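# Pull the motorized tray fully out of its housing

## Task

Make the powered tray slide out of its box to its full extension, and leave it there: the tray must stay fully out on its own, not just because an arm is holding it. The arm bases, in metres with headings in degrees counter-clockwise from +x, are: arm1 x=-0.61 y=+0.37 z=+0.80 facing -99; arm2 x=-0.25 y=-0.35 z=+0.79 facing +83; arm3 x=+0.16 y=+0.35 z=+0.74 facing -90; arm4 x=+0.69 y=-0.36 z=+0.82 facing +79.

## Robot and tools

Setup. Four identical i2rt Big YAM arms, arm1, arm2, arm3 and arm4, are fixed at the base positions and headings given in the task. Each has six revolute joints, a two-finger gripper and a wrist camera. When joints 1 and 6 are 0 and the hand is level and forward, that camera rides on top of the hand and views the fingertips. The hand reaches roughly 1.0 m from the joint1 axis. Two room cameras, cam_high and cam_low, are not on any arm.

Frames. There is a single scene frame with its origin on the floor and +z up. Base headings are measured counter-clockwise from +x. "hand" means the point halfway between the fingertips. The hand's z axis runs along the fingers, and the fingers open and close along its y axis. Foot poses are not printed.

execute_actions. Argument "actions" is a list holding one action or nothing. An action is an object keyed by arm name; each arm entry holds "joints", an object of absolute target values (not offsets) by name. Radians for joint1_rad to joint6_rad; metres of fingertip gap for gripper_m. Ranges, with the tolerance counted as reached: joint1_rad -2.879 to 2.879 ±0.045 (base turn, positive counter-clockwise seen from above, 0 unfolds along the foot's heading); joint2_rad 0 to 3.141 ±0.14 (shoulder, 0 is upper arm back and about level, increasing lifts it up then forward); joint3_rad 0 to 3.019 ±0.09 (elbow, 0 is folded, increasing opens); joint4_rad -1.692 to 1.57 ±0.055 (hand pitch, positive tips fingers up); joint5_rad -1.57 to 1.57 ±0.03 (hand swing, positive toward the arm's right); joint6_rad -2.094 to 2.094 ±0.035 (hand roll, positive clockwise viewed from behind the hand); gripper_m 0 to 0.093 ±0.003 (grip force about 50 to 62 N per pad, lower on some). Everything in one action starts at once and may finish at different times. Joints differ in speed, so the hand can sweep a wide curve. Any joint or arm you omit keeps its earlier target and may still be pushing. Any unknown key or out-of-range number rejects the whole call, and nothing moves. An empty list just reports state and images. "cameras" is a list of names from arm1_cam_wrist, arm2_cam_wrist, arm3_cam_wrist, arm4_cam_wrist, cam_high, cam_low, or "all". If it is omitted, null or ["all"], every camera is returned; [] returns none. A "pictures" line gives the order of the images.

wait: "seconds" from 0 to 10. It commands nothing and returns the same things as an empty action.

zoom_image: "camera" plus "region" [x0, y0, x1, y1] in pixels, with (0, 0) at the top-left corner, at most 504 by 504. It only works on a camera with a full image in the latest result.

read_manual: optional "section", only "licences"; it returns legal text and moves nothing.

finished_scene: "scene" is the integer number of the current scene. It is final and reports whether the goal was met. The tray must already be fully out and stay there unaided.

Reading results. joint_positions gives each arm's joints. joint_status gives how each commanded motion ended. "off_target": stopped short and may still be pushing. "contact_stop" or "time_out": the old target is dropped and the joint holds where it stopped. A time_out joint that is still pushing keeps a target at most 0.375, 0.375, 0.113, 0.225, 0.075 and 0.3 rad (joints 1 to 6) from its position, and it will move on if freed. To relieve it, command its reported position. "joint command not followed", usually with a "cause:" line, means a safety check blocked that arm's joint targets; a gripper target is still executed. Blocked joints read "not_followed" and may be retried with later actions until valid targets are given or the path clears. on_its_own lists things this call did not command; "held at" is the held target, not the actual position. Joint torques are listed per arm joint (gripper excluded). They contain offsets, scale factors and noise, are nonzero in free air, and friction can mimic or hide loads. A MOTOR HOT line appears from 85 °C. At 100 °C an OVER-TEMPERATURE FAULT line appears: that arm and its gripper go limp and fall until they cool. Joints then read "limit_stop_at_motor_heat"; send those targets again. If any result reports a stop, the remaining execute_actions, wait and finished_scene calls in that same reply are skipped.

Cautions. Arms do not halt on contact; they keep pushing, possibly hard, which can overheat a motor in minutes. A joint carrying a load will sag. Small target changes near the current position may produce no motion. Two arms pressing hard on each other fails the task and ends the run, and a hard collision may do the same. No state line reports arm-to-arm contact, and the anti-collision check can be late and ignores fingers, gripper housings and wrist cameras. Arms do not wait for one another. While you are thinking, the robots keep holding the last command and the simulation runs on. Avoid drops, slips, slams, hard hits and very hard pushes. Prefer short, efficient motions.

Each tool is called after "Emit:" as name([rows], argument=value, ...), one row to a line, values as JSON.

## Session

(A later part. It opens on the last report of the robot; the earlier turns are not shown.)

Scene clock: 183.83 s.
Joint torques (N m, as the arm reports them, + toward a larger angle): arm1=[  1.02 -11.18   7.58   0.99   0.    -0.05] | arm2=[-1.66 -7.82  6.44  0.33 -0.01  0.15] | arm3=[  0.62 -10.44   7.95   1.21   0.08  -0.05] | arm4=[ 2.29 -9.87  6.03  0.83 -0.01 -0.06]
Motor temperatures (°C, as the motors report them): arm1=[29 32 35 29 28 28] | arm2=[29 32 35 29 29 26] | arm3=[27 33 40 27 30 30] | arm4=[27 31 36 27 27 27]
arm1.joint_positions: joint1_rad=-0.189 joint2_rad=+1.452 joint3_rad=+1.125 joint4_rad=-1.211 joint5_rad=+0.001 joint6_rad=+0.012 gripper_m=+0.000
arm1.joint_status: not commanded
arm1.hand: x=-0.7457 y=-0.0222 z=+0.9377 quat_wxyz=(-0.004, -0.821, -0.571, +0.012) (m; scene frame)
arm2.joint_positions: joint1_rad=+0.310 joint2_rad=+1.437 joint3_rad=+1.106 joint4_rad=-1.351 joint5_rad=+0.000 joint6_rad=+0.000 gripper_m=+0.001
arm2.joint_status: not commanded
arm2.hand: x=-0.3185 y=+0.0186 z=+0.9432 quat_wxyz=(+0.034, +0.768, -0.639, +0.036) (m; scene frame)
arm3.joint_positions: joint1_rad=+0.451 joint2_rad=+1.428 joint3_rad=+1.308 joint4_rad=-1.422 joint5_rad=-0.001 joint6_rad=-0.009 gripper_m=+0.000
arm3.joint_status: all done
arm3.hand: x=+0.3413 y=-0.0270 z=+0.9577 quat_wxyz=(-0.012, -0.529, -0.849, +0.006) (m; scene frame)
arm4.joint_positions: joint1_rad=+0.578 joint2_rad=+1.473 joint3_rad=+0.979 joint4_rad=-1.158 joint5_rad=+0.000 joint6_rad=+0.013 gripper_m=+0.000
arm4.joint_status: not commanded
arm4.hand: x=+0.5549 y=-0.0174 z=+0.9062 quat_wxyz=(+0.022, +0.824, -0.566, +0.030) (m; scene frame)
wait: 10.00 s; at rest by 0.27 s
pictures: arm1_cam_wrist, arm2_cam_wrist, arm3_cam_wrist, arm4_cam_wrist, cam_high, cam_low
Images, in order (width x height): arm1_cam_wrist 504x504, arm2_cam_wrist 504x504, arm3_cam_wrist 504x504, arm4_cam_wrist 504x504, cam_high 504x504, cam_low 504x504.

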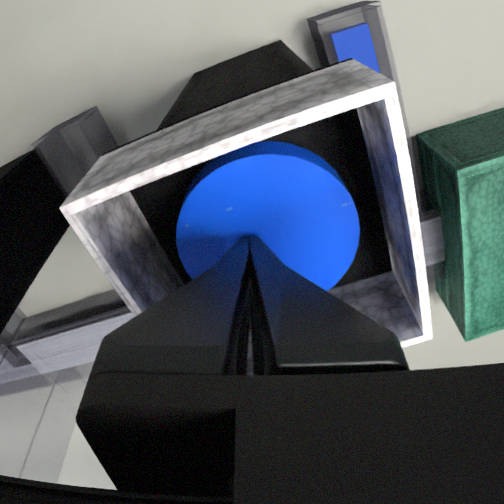

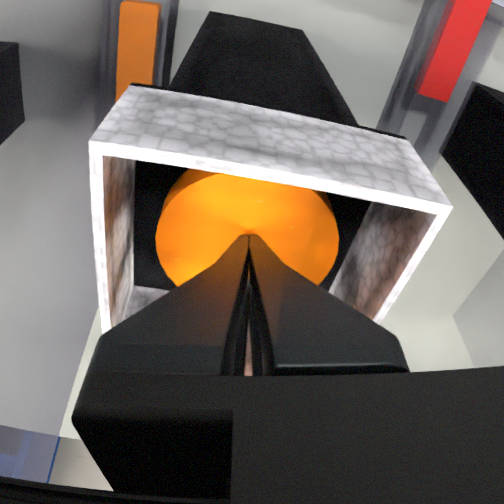

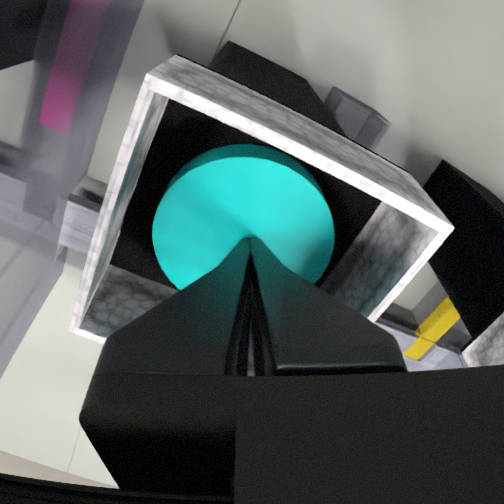

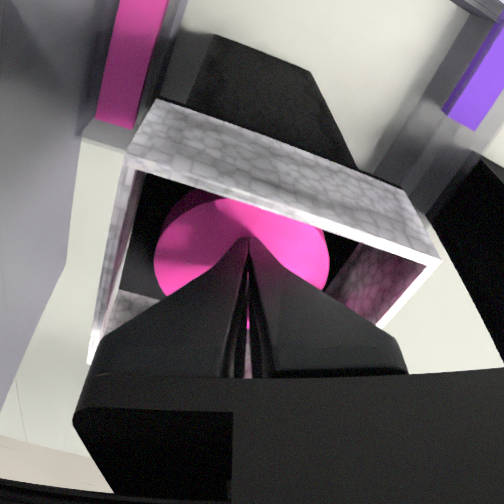

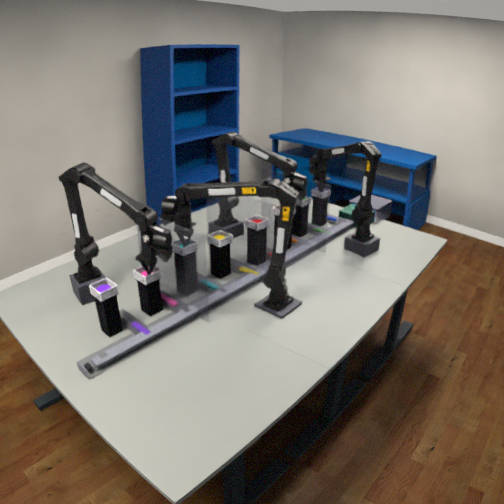

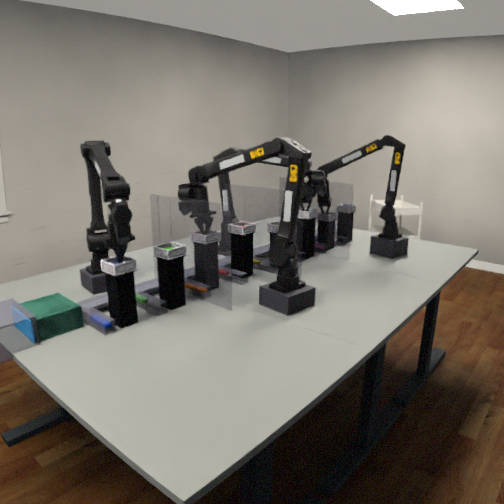

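Emit:
wait(seconds=10)

Emit:
execute_actions([
  {"arm1":{"joints":{"joint2_rad":1.27}},"arm2":{"joints":{"joint2_rad":1.26}},"arm3":{"joints":{"joint2_rad":1.2}},"arm4":{"joints":{"joint2_rad":1.25}}},
], cameras=[])

Emit:
execute_actions([
  {"arm1":{"joints":{"joint1_rad":0.343,"joint4_rad":-1.27}},"arm2":{"joints":{"joint1_rad":-0.26,"joint4_rad":-1.26}},"arm3":{"joints":{"joint1_rad":-0.092,"joint3_rad":1.2,"joint4_rad":-1.44}},"arm4":{"joints":{"joint1_rad":-0.056,"joint4_rad":-1.25}}},
], cameras=[])

Emit:
execute_actions([
  {"arm1":{"joints":{"joint2_rad":1.47}},"arm2":{"joints":{"joint2_rad":1.46}},"arm3":{"joints":{"joint2_rad":1.44}},"arm4":{"joints":{"joint2_rad":1.45}}},
], cameras=[])

Emit:
wait(seconds=10)

Emit:
wait(seconds=10)

Scene clock: 205.93 s.
Joint torques (N m, as the arm reports them, + toward a larger angle): arm1=[  1.1  -11.     7.29   0.85  -0.01  -0.05] | arm2=[-1.7  -7.85  6.44  0.34 -0.01  0.15] | arm3=[ 0.12 -9.96  7.86  1.21  0.08 -0.07] | arm4=[ 2.41 -9.91  6.03  0.85 -0.01 -0.05]
Motor temperatures (°C, as the motors report them): arm1=[29 32 36 29 28 28] | arm2=[29 32 35 29 29 26] | arm3=[27 33 41 27 30 30] | arm4=[27 31 36 27 27 27]
arm1.joint_positions: joint1_rad=-0.189 joint2_rad=+1.452 joint3_rad=+1.125 joint4_rad=-1.211 joint5_rad=+0.001 joint6_rad=+0.012 gripper_m=+0.000
arm1.joint_status: not commanded
arm1.hand: x=-0.7457 y=-0.0222 z=+0.9377 quat_wxyz=(-0.004, -0.821, -0.571, +0.012) (m; scene frame)
arm2.joint_positions: joint1_rad=+0.310 joint2_rad=+1.437 joint3_rad=+1.106 joint4_rad=-1.351 joint5_rad=+0.000 joint6_rad=+0.000 gripper_m=+0.001
arm2.joint_status: not commanded
arm2.hand: x=-0.3185 y=+0.0186 z=+0.9432 quat_wxyz=(+0.034, +0.768, -0.639, +0.036) (m; scene frame)
arm3.joint_positions: joint1_rad=+0.451 joint2_rad=+1.428 joint3_rad=+1.308 joint4_rad=-1.422 joint5_rad=-0.001 joint6_rad=-0.009 gripper_m=+0.000
arm3.joint_status: all done
arm3.hand: x=+0.3413 y=-0.0270 z=+0.9577 quat_wxyz=(-0.012, -0.529, -0.849, +0.006) (m; scene frame)
arm4.joint_positions: joint1_rad=+0.578 joint2_rad=+1.473 joint3_rad=+0.979 joint4_rad=-1.158 joint5_rad=+0.000 joint6_rad=+0.013 gripper_m=+0.000
arm4.joint_status: not commanded
arm4.hand: x=+0.5549 y=-0.0174 z=+0.9062 quat_wxyz=(+0.022, +0.824, -0.566, +0.030) (m; scene frame)
wait: 10.00 s; at rest from the start
pictures: arm1_cam_wrist, arm2_cam_wrist, arm3_cam_wrist, arm4_cam_wrist, cam_high, cam_low
Images, in order (width x height): arm1_cam_wrist 504x504, arm2_cam_wrist 504x504, arm3_cam_wrist 504x504, arm4_cam_wrist 504x504, cam_high 504x504, cam_low 504x504.

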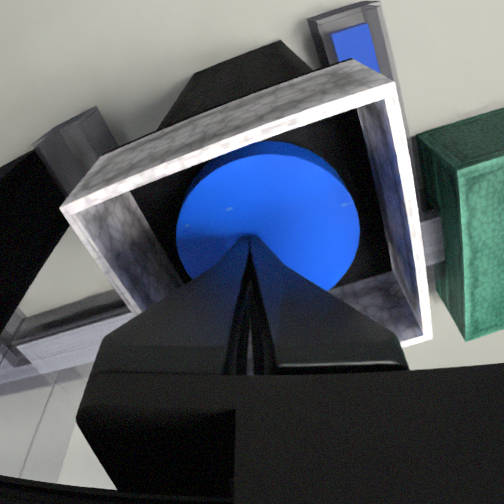

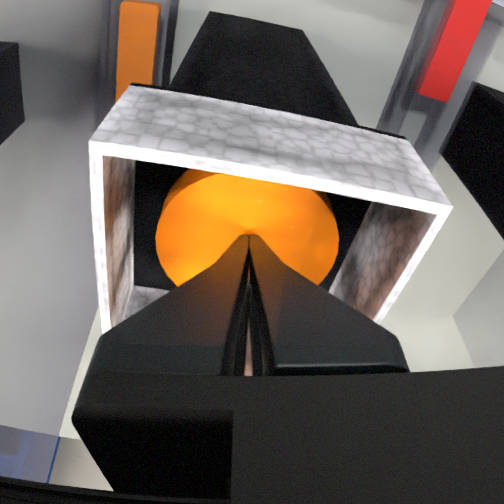

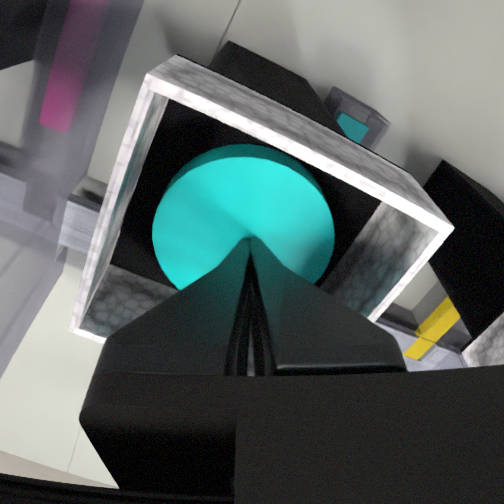

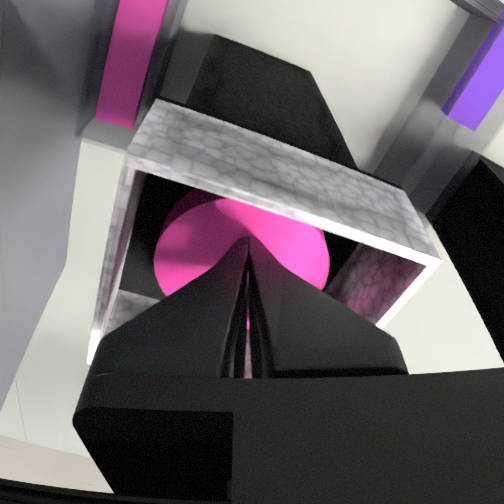

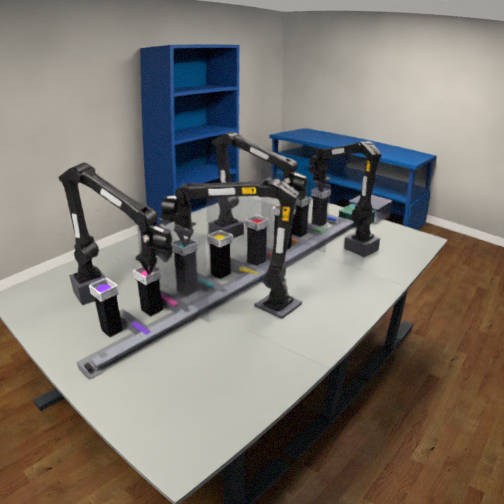

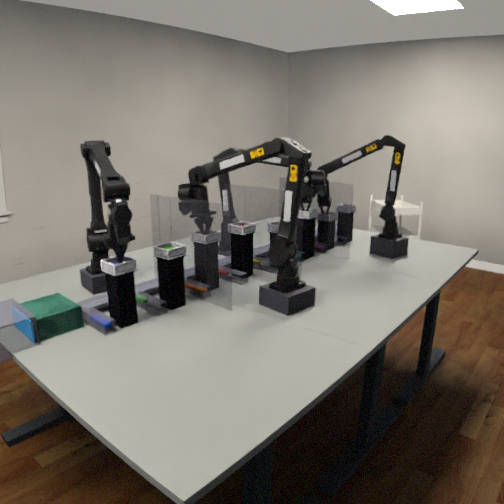

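Scene clock: 207.20 s.
Joint torques (N m, as the arm reports them, + toward a larger angle): arm1=[ 1.56 -9.92  9.08  1.03  0.03  0.02] | arm2=[-1.71 -6.53  7.68  0.72 -0.01  0.15] | arm3=[ 0.32 -9.5   9.15  1.36  0.09 -0.06] | arm4=[ 2.3  -8.39  7.87  1.35 -0.02 -0.06]
Motor temperatures (°C, as the motors report them): arm1=[29 32 36 29 28 28] | arm2=[29 32 35 29 29 26] | arm3=[27 33 41 27 30 30] | arm4=[27 31 36 27 27 27]
arm1.joint_positions: joint1_rad=-0.189 joint2_rad=+1.260 joint3_rad=+1.114 joint4_rad=-1.210 joint5_rad=+0.001 joint6_rad=+0.012 gripper_m=+0.000
arm1.joint_status: all done
arm1.hand: x=-0.7410 y=-0.0106 z=+1.0073 quat_wxyz=(-0.056, -0.816, -0.569, +0.085) (m; scene frame)
arm2.joint_positions: joint1_rad=+0.310 joint2_rad=+1.248 joint3_rad=+1.097 joint4_rad=-1.351 joint5_rad=+0.000 joint6_rad=+0.000 gripper_m=+0.001
arm2.joint_status: all done
arm2.hand: x=-0.3158 y=+0.0063 z=+1.0051 quat_wxyz=(-0.023, +0.768, -0.639, -0.033) (m; scene frame)
arm3.joint_positions: joint1_rad=+0.451 joint2_rad=+1.193 joint3_rad=+1.298 joint4_rad=-1.418 joint5_rad=-0.001 joint6_rad=-0.009 gripper_m=+0.000
arm3.joint_status: all done
arm3.hand: x=+0.3267 y=+0.0031 z=+1.0438 quat_wxyz=(-0.108, -0.525, -0.842, +0.067) (m; scene frame)
arm4.joint_positions: joint1_rad=+0.578 joint2_rad=+1.238 joint3_rad=+0.968 joint4_rad=-1.158 joint5_rad=+0.000 joint6_rad=+0.013 gripper_m=+0.000
arm4.joint_status: all done
arm4.hand: x=+0.5566 y=-0.0208 z=+0.9839 quat_wxyz=(-0.040, +0.822, -0.565, -0.063) (m; scene frame)
pictures: none
No camera images: the call's "cameras" was empty. Leave "cameras" out to get every camera's image.

Scene clock: 208.43 s.
Joint torques (N m, as the arm reports them, + toward a larger angle): arm1=[ 1.64 -9.3   8.88 -0.03  0.08 -0.09] | arm2=[-1.55 -6.78  7.72  1.2  -0.01  0.14] | arm3=[ 0.65 -9.51  8.84  0.21  0.08 -0.05] | arm4=[ 0.54 -8.19  7.69  0.27 -0.02 -0.05]
Motor temperatures (°C, as the motors report them): arm1=[29 32 36 29 28 28] | arm2=[29 32 35 29 29 26] | arm3=[27 33 41 27 30 30] | arm4=[27 31 36 27 27 27]
arm1.joint_positions: joint1_rad=+0.342 joint2_rad=+1.262 joint3_rad=+1.114 joint4_rad=-1.255 joint5_rad=-0.001 joint6_rad=+0.012 gripper_m=+0.000
arm1.joint_status: all done
arm1.hand: x=-0.5328 y=-0.0163 z=+1.0041 quat_wxyz=(-0.060, -0.640, -0.765, +0.049) (m; scene frame)
arm2.joint_positions: joint1_rad=-0.263 joint2_rad=+1.249 joint3_rad=+1.097 joint4_rad=-1.268 joint5_rad=+0.000 joint6_rad=+0.000 gripper_m=+0.001
arm2.joint_status: all done
arm2.hand: x=-0.1055 y=+0.0039 z=+1.0053 quat_wxyz=(-0.062, +0.555, -0.828, -0.049) (m; scene frame)
arm3.joint_positions: joint1_rad=-0.092 joint2_rad=+1.197 joint3_rad=+1.198 joint4_rad=-1.426 joint5_rad=-0.001 joint6_rad=-0.009 gripper_m=+0.000
arm3.joint_status: all done
arm3.hand: x=+0.1242 y=-0.0096 z=+0.9990 quat_wxyz=(-0.048, -0.735, -0.674, +0.053) (m; scene frame)
arm4.joint_positions: joint1_rad=-0.049 joint2_rad=+1.238 joint3_rad=+0.968 joint4_rad=-1.240 joint5_rad=+0.000 joint6_rad=+0.012 gripper_m=+0.000
arm4.joint_status: all done
arm4.hand: x=+0.7768 y=-0.0257 z=+0.9807 quat_wxyz=(-0.023, +0.609, -0.793, -0.022) (m; scene frame)
pictures: none
No camera images: the call's "cameras" was empty. Leave "cameras" out to get every camera's image.

Scene clock: 209.43 s.
Joint torques (N m, as the arm reports them, + toward a larger angle): arm1=[  2.46 -10.58   7.21   0.32   0.05   0.02] | arm2=[-1.11 -7.95  6.52  0.75 -0.01  0.15] | arm3=[  0.49 -11.28   7.43   0.06   0.08  -0.06] | arm4=[ 0.59 -9.01  6.28  0.17 -0.02 -0.06]
Motor temperatures (°C, as the motors report them): arm1=[29 32 36 29 28 28] | arm2=[29 32 35 29 29 26] | arm3=[27 33 41 27 30 30] | arm4=[27 31 36 27 27 27]
arm1.joint_positions: joint1_rad=+0.342 joint2_rad=+1.442 joint3_rad=+1.127 joint4_rad=-1.264 joint5_rad=+0.000 joint6_rad=+0.012 gripper_m=+0.000
arm1.joint_status: all done
arm1.hand: x=-0.5309 y=-0.0271 z=+0.9415 quat_wxyz=(+0.008, -0.642, -0.767, -0.006) (m; scene frame)
arm2.joint_positions: joint1_rad=-0.263 joint2_rad=+1.435 joint3_rad=+1.106 joint4_rad=-1.266 joint5_rad=+0.000 joint6_rad=+0.000 gripper_m=+0.001
arm2.joint_status: all done
arm2.hand: x=-0.1013 y=+0.0161 z=+0.9406 quat_wxyz=(+0.011, +0.557, -0.830, +0.000) (m; scene frame)
arm3.joint_positions: joint1_rad=-0.092 joint2_rad=+1.419 joint3_rad=+1.210 joint4_rad=-1.433 joint5_rad=-0.001 joint6_rad=-0.009 gripper_m=+0.000
arm3.joint_status: all done
arm3.hand: x=+0.1221 y=-0.0327 z=+0.9245 quat_wxyz=(+0.024, -0.737, -0.675, -0.028) (m; scene frame)
arm4.joint_positions: joint1_rad=-0.049 joint2_rad=+1.421 joint3_rad=+0.978 joint4_rad=-1.246 joint5_rad=+0.000 joint6_rad=+0.012 gripper_m=+0.000
arm4.joint_status: all done
arm4.hand: x=+0.7772 y=-0.0226 z=+0.9245 quat_wxyz=(+0.047, +0.608, -0.791, +0.033) (m; scene frame)
pictures: none
No camera images: the call's "cameras" was empty. Leave "cameras" out to get every camera's image.

Scene clock: 219.43 s.
Joint torques (N m, as the arm reports them, + toward a larger angle): arm1=[  1.83 -10.4    7.08   0.26   0.05  -0.1 ] | arm2=[-0.97 -7.92  6.53  0.76 -0.01  0.15] | arm3=[  0.28 -11.61   7.46  -0.05   0.08  -0.05] | arm4=[ 0.42 -8.97  6.24  0.18 -0.01 -0.06]
Motor temperatures (°C, as the motors report them): arm1=[29 32 36 29 28 28] | arm2=[29 32 35 29 29 26] | arm3=[27 33 41 26 30 30] | arm4=[27 31 36 27 27 27]
arm1.joint_positions: joint1_rad=+0.342 joint2_rad=+1.442 joint3_rad=+1.127 joint4_rad=-1.264 joint5_rad=+0.000 joint6_rad=+0.012 gripper_m=+0.000
arm1.joint_status: all done
arm1.hand: x=-0.5309 y=-0.0271 z=+0.9415 quat_wxyz=(+0.008, -0.642, -0.767, -0.006) (m; scene frame)
arm2.joint_positions: joint1_rad=-0.263 joint2_rad=+1.435 joint3_rad=+1.106 joint4_rad=-1.266 joint5_rad=+0.000 joint6_rad=+0.000 gripper_m=+0.001
arm2.joint_status: all done
arm2.hand: x=-0.1013 y=+0.0161 z=+0.9406 quat_wxyz=(+0.011, +0.557, -0.830, +0.000) (m; scene frame)
arm3.joint_positions: joint1_rad=-0.092 joint2_rad=+1.419 joint3_rad=+1.210 joint4_rad=-1.433 joint5_rad=-0.001 joint6_rad=-0.009 gripper_m=+0.000
arm3.joint_status: all done
arm3.hand: x=+0.1221 y=-0.0327 z=+0.9245 quat_wxyz=(+0.024, -0.737, -0.675, -0.028) (m; scene frame)
arm4.joint_positions: joint1_rad=-0.049 joint2_rad=+1.421 joint3_rad=+0.978 joint4_rad=-1.246 joint5_rad=+0.000 joint6_rad=+0.012 gripper_m=+0.000
arm4.joint_status: all done
arm4.hand: x=+0.7772 y=-0.0226 z=+0.9245 quat_wxyz=(+0.047, +0.608, -0.791, +0.033) (m; scene frame)
wait: 10.00 s; at rest by 0.27 s
pictures: arm1_cam_wrist, arm2_cam_wrist, arm3_cam_wrist, arm4_cam_wrist, cam_high, cam_low
Images, in order (width x height): arm1_cam_wrist 504x504, arm2_cam_wrist 504x504, arm3_cam_wrist 504x504, arm4_cam_wrist 504x504, cam_high 504x504, cam_low 504x504.

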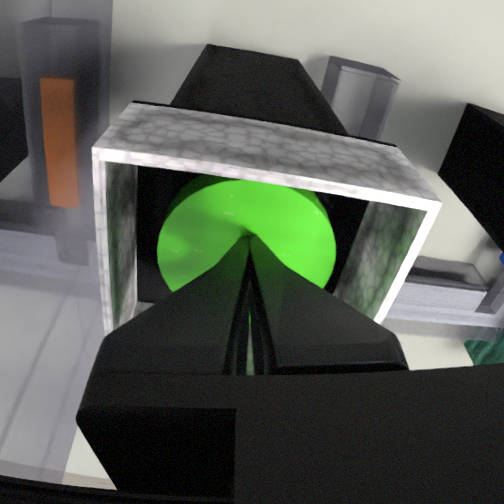

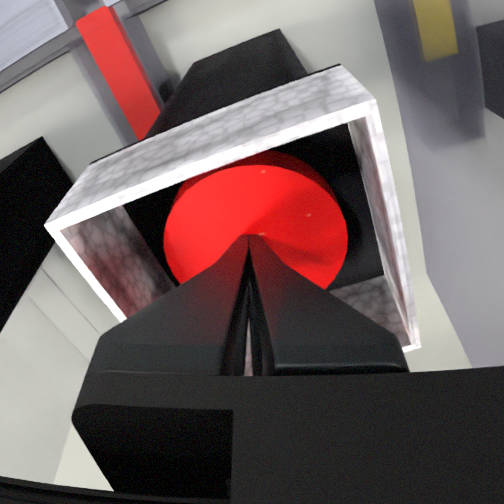

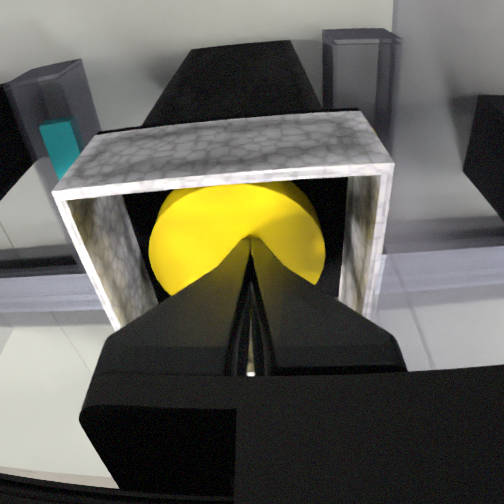

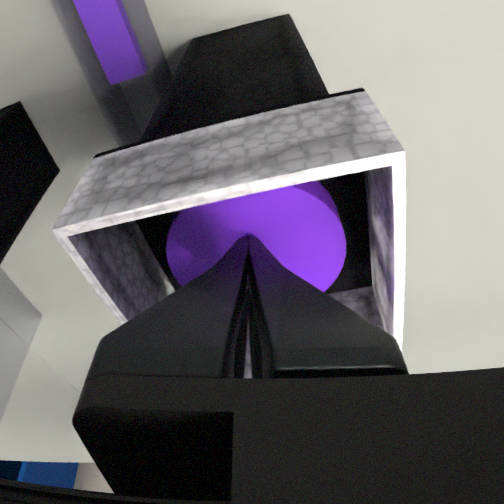

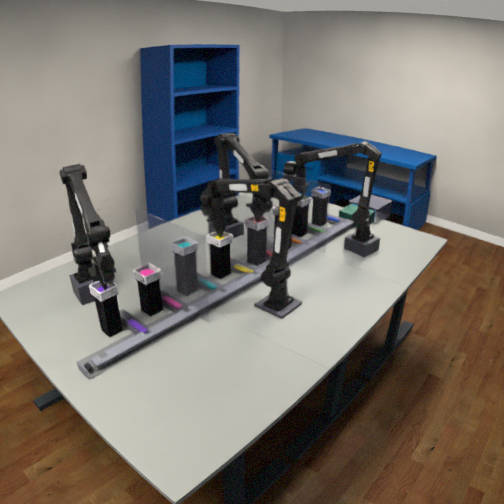

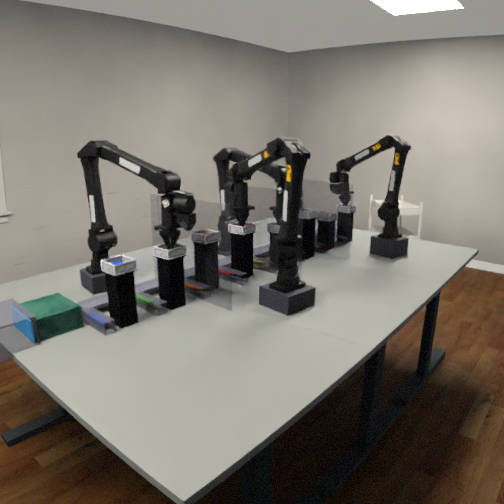

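Scene clock: 229.43 s.
Joint torques (N m, as the arm reports them, + toward a larger angle): arm1=[ 1.32 -9.92  7.15  0.18  0.02 -0.03] | arm2=[-1.13 -7.88  6.51  0.76 -0.01  0.15] | arm3=[  0.04 -11.58   7.43   0.11   0.08  -0.06] | arm4=[ 0.58 -9.    6.28  0.2  -0.02 -0.05]
Motor temperatures (°C, as the motors report them): arm1=[29 32 36 29 28 28] | arm2=[29 32 35 29 29 26] | arm3=[27 33 41 26 30 30] | arm4=[27 31 36 27 27 27]
arm1.joint_positions: joint1_rad=+0.342 joint2_rad=+1.442 joint3_rad=+1.127 joint4_rad=-1.264 joint5_rad=+0.000 joint6_rad=+0.012 gripper_m=+0.000
arm1.joint_status: all done
arm1.hand: x=-0.5309 y=-0.0271 z=+0.9415 quat_wxyz=(+0.008, -0.642, -0.767, -0.006) (m; scene frame)
arm2.joint_positions: joint1_rad=-0.263 joint2_rad=+1.435 joint3_rad=+1.106 joint4_rad=-1.266 joint5_rad=+0.000 joint6_rad=+0.000 gripper_m=+0.001
arm2.joint_status: all done
arm2.hand: x=-0.1013 y=+0.0161 z=+0.9406 quat_wxyz=(+0.011, +0.557, -0.830, +0.000) (m; scene frame)
arm3.joint_positions: joint1_rad=-0.092 joint2_rad=+1.419 joint3_rad=+1.210 joint4_rad=-1.433 joint5_rad=-0.001 joint6_rad=-0.009 gripper_m=+0.000
arm3.joint_status: all done
arm3.hand: x=+0.1221 y=-0.0327 z=+0.9245 quat_wxyz=(+0.024, -0.737, -0.675, -0.028) (m; scene frame)
arm4.joint_positions: joint1_rad=-0.049 joint2_rad=+1.421 joint3_rad=+0.978 joint4_rad=-1.246 joint5_rad=+0.000 joint6_rad=+0.012 gripper_m=+0.000
arm4.joint_status: all done
arm4.hand: x=+0.7772 y=-0.0226 z=+0.9245 quat_wxyz=(+0.047, +0.608, -0.791, +0.033) (m; scene frame)
wait: 10.00 s; at rest by 0.27 s
pictures: arm1_cam_wrist, arm2_cam_wrist, arm3_cam_wrist, arm4_cam_wrist, cam_high, cam_low
Images, in order (width x height): arm1_cam_wrist 504x504, arm2_cam_wrist 504x504, arm3_cam_wrist 504x504, arm4_cam_wrist 504x504, cam_high 504x504, cam_low 504x504.

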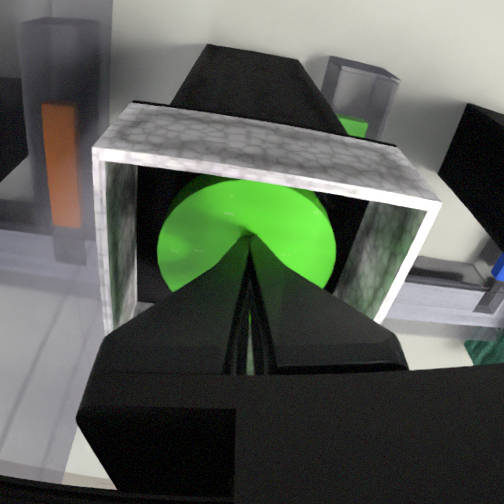

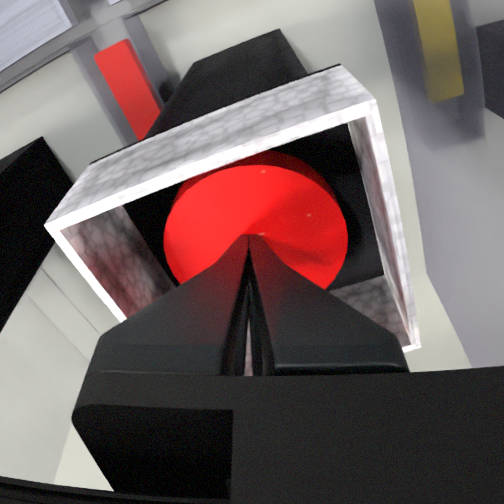

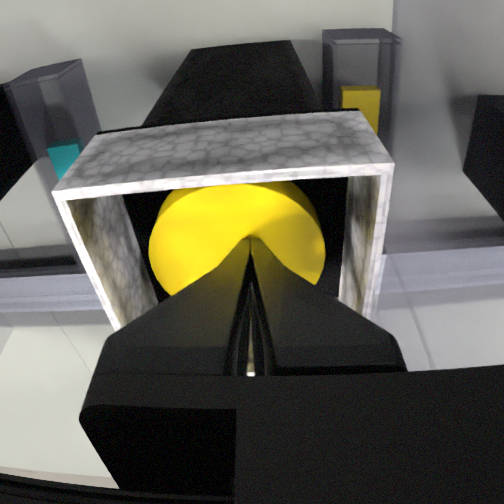

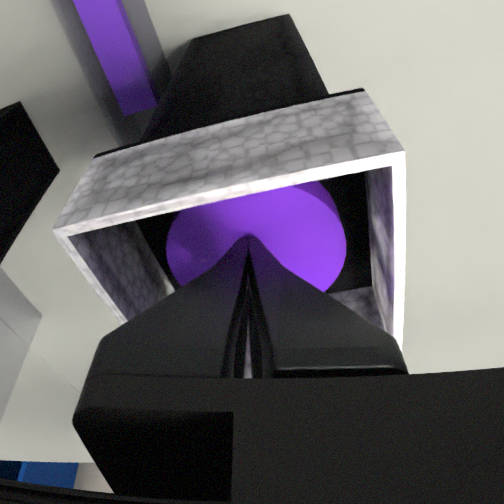

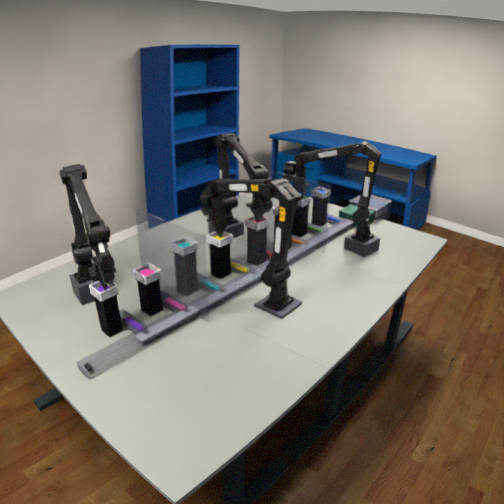

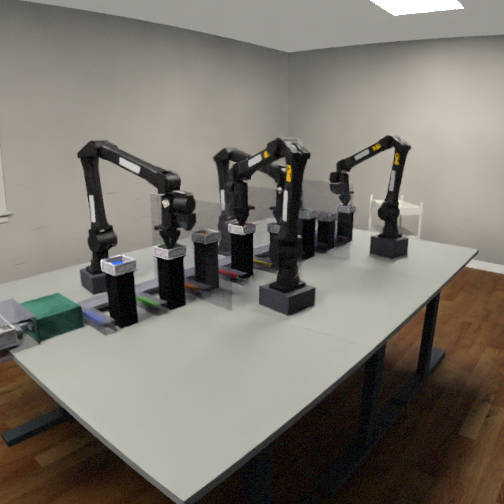

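The tray is out. Release.

Emit:
execute_actions([
  {"arm1":{"joints":{"joint2_rad":1.34}},"arm2":{"joints":{"joint2_rad":1.33}},"arm3":{"joints":{"joint2_rad":1.31}},"arm4":{"joints":{"joint2_rad":1.31}}},
], cameras=["cam_high"])

Emit:
finished_scene(scene=1)

Scene clock: 234.67 s.
Joint torques (N m, as the arm reports them, + toward a larger angle): arm1=[  1.87 -10.82   8.27   0.73   0.08  -0.06] | arm2=[-1.14 -7.83  7.32  0.81 -0.01  0.14] | arm3=[ 0.56 -9.98  8.38  0.34  0.1  -0.07] | arm4=[ 0.46 -8.81  7.1   0.45 -0.02 -0.06]
Motor temperatures (°C, as the motors report them): arm1=[29 32 36 29 28 28] | arm2=[29 32 35 29 29 26] | arm3=[27 33 41 26 30 30] | arm4=[27 31 36 27 27 27]
arm1.joint_positions: joint1_rad=+0.342 joint2_rad=+1.336 joint3_rad=+1.118 joint4_rad=-1.264 joint5_rad=+0.000 joint6_rad=+0.012 gripper_m=+0.000
arm1.joint_status: all done
arm1.hand: x=-0.5322 y=-0.0202 z=+0.9780 quat_wxyz=(-0.030, -0.641, -0.766, +0.025) (m; scene frame)
arm2.joint_positions: joint1_rad=-0.263 joint2_rad=+1.327 joint3_rad=+1.100 joint4_rad=-1.264 joint5_rad=+0.000 joint6_rad=+0.000 gripper_m=+0.001
arm2.joint_status: all done
arm2.hand: x=-0.1031 y=+0.0106 z=+0.9780 quat_wxyz=(-0.032, +0.556, -0.830, -0.028) (m; scene frame)
arm3.joint_positions: joint1_rad=-0.092 joint2_rad=+1.295 joint3_rad=+1.202 joint4_rad=-1.433 joint5_rad=-0.001 joint6_rad=-0.009 gripper_m=+0.000
arm3.joint_status: all done
arm3.hand: x=+0.1232 y=-0.0202 z=+0.9663 quat_wxyz=(-0.014, -0.737, -0.676, +0.015) (m; scene frame)
arm4.joint_positions: joint1_rad=-0.049 joint2_rad=+1.298 joint3_rad=+0.973 joint4_rad=-1.246 joint5_rad=+0.000 joint6_rad=+0.012 gripper_m=+0.000
arm4.joint_status: all done
arm4.hand: x=+0.7770 y=-0.0241 z=+0.9629 quat_wxyz=(+0.001, +0.609, -0.793, -0.003) (m; scene frame)
pictures: cam_high
Images, in order (width x height): cam_high 504x504.

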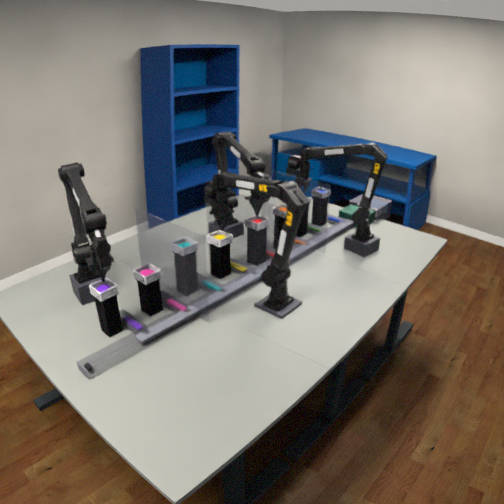

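The scene is finished: the task was done.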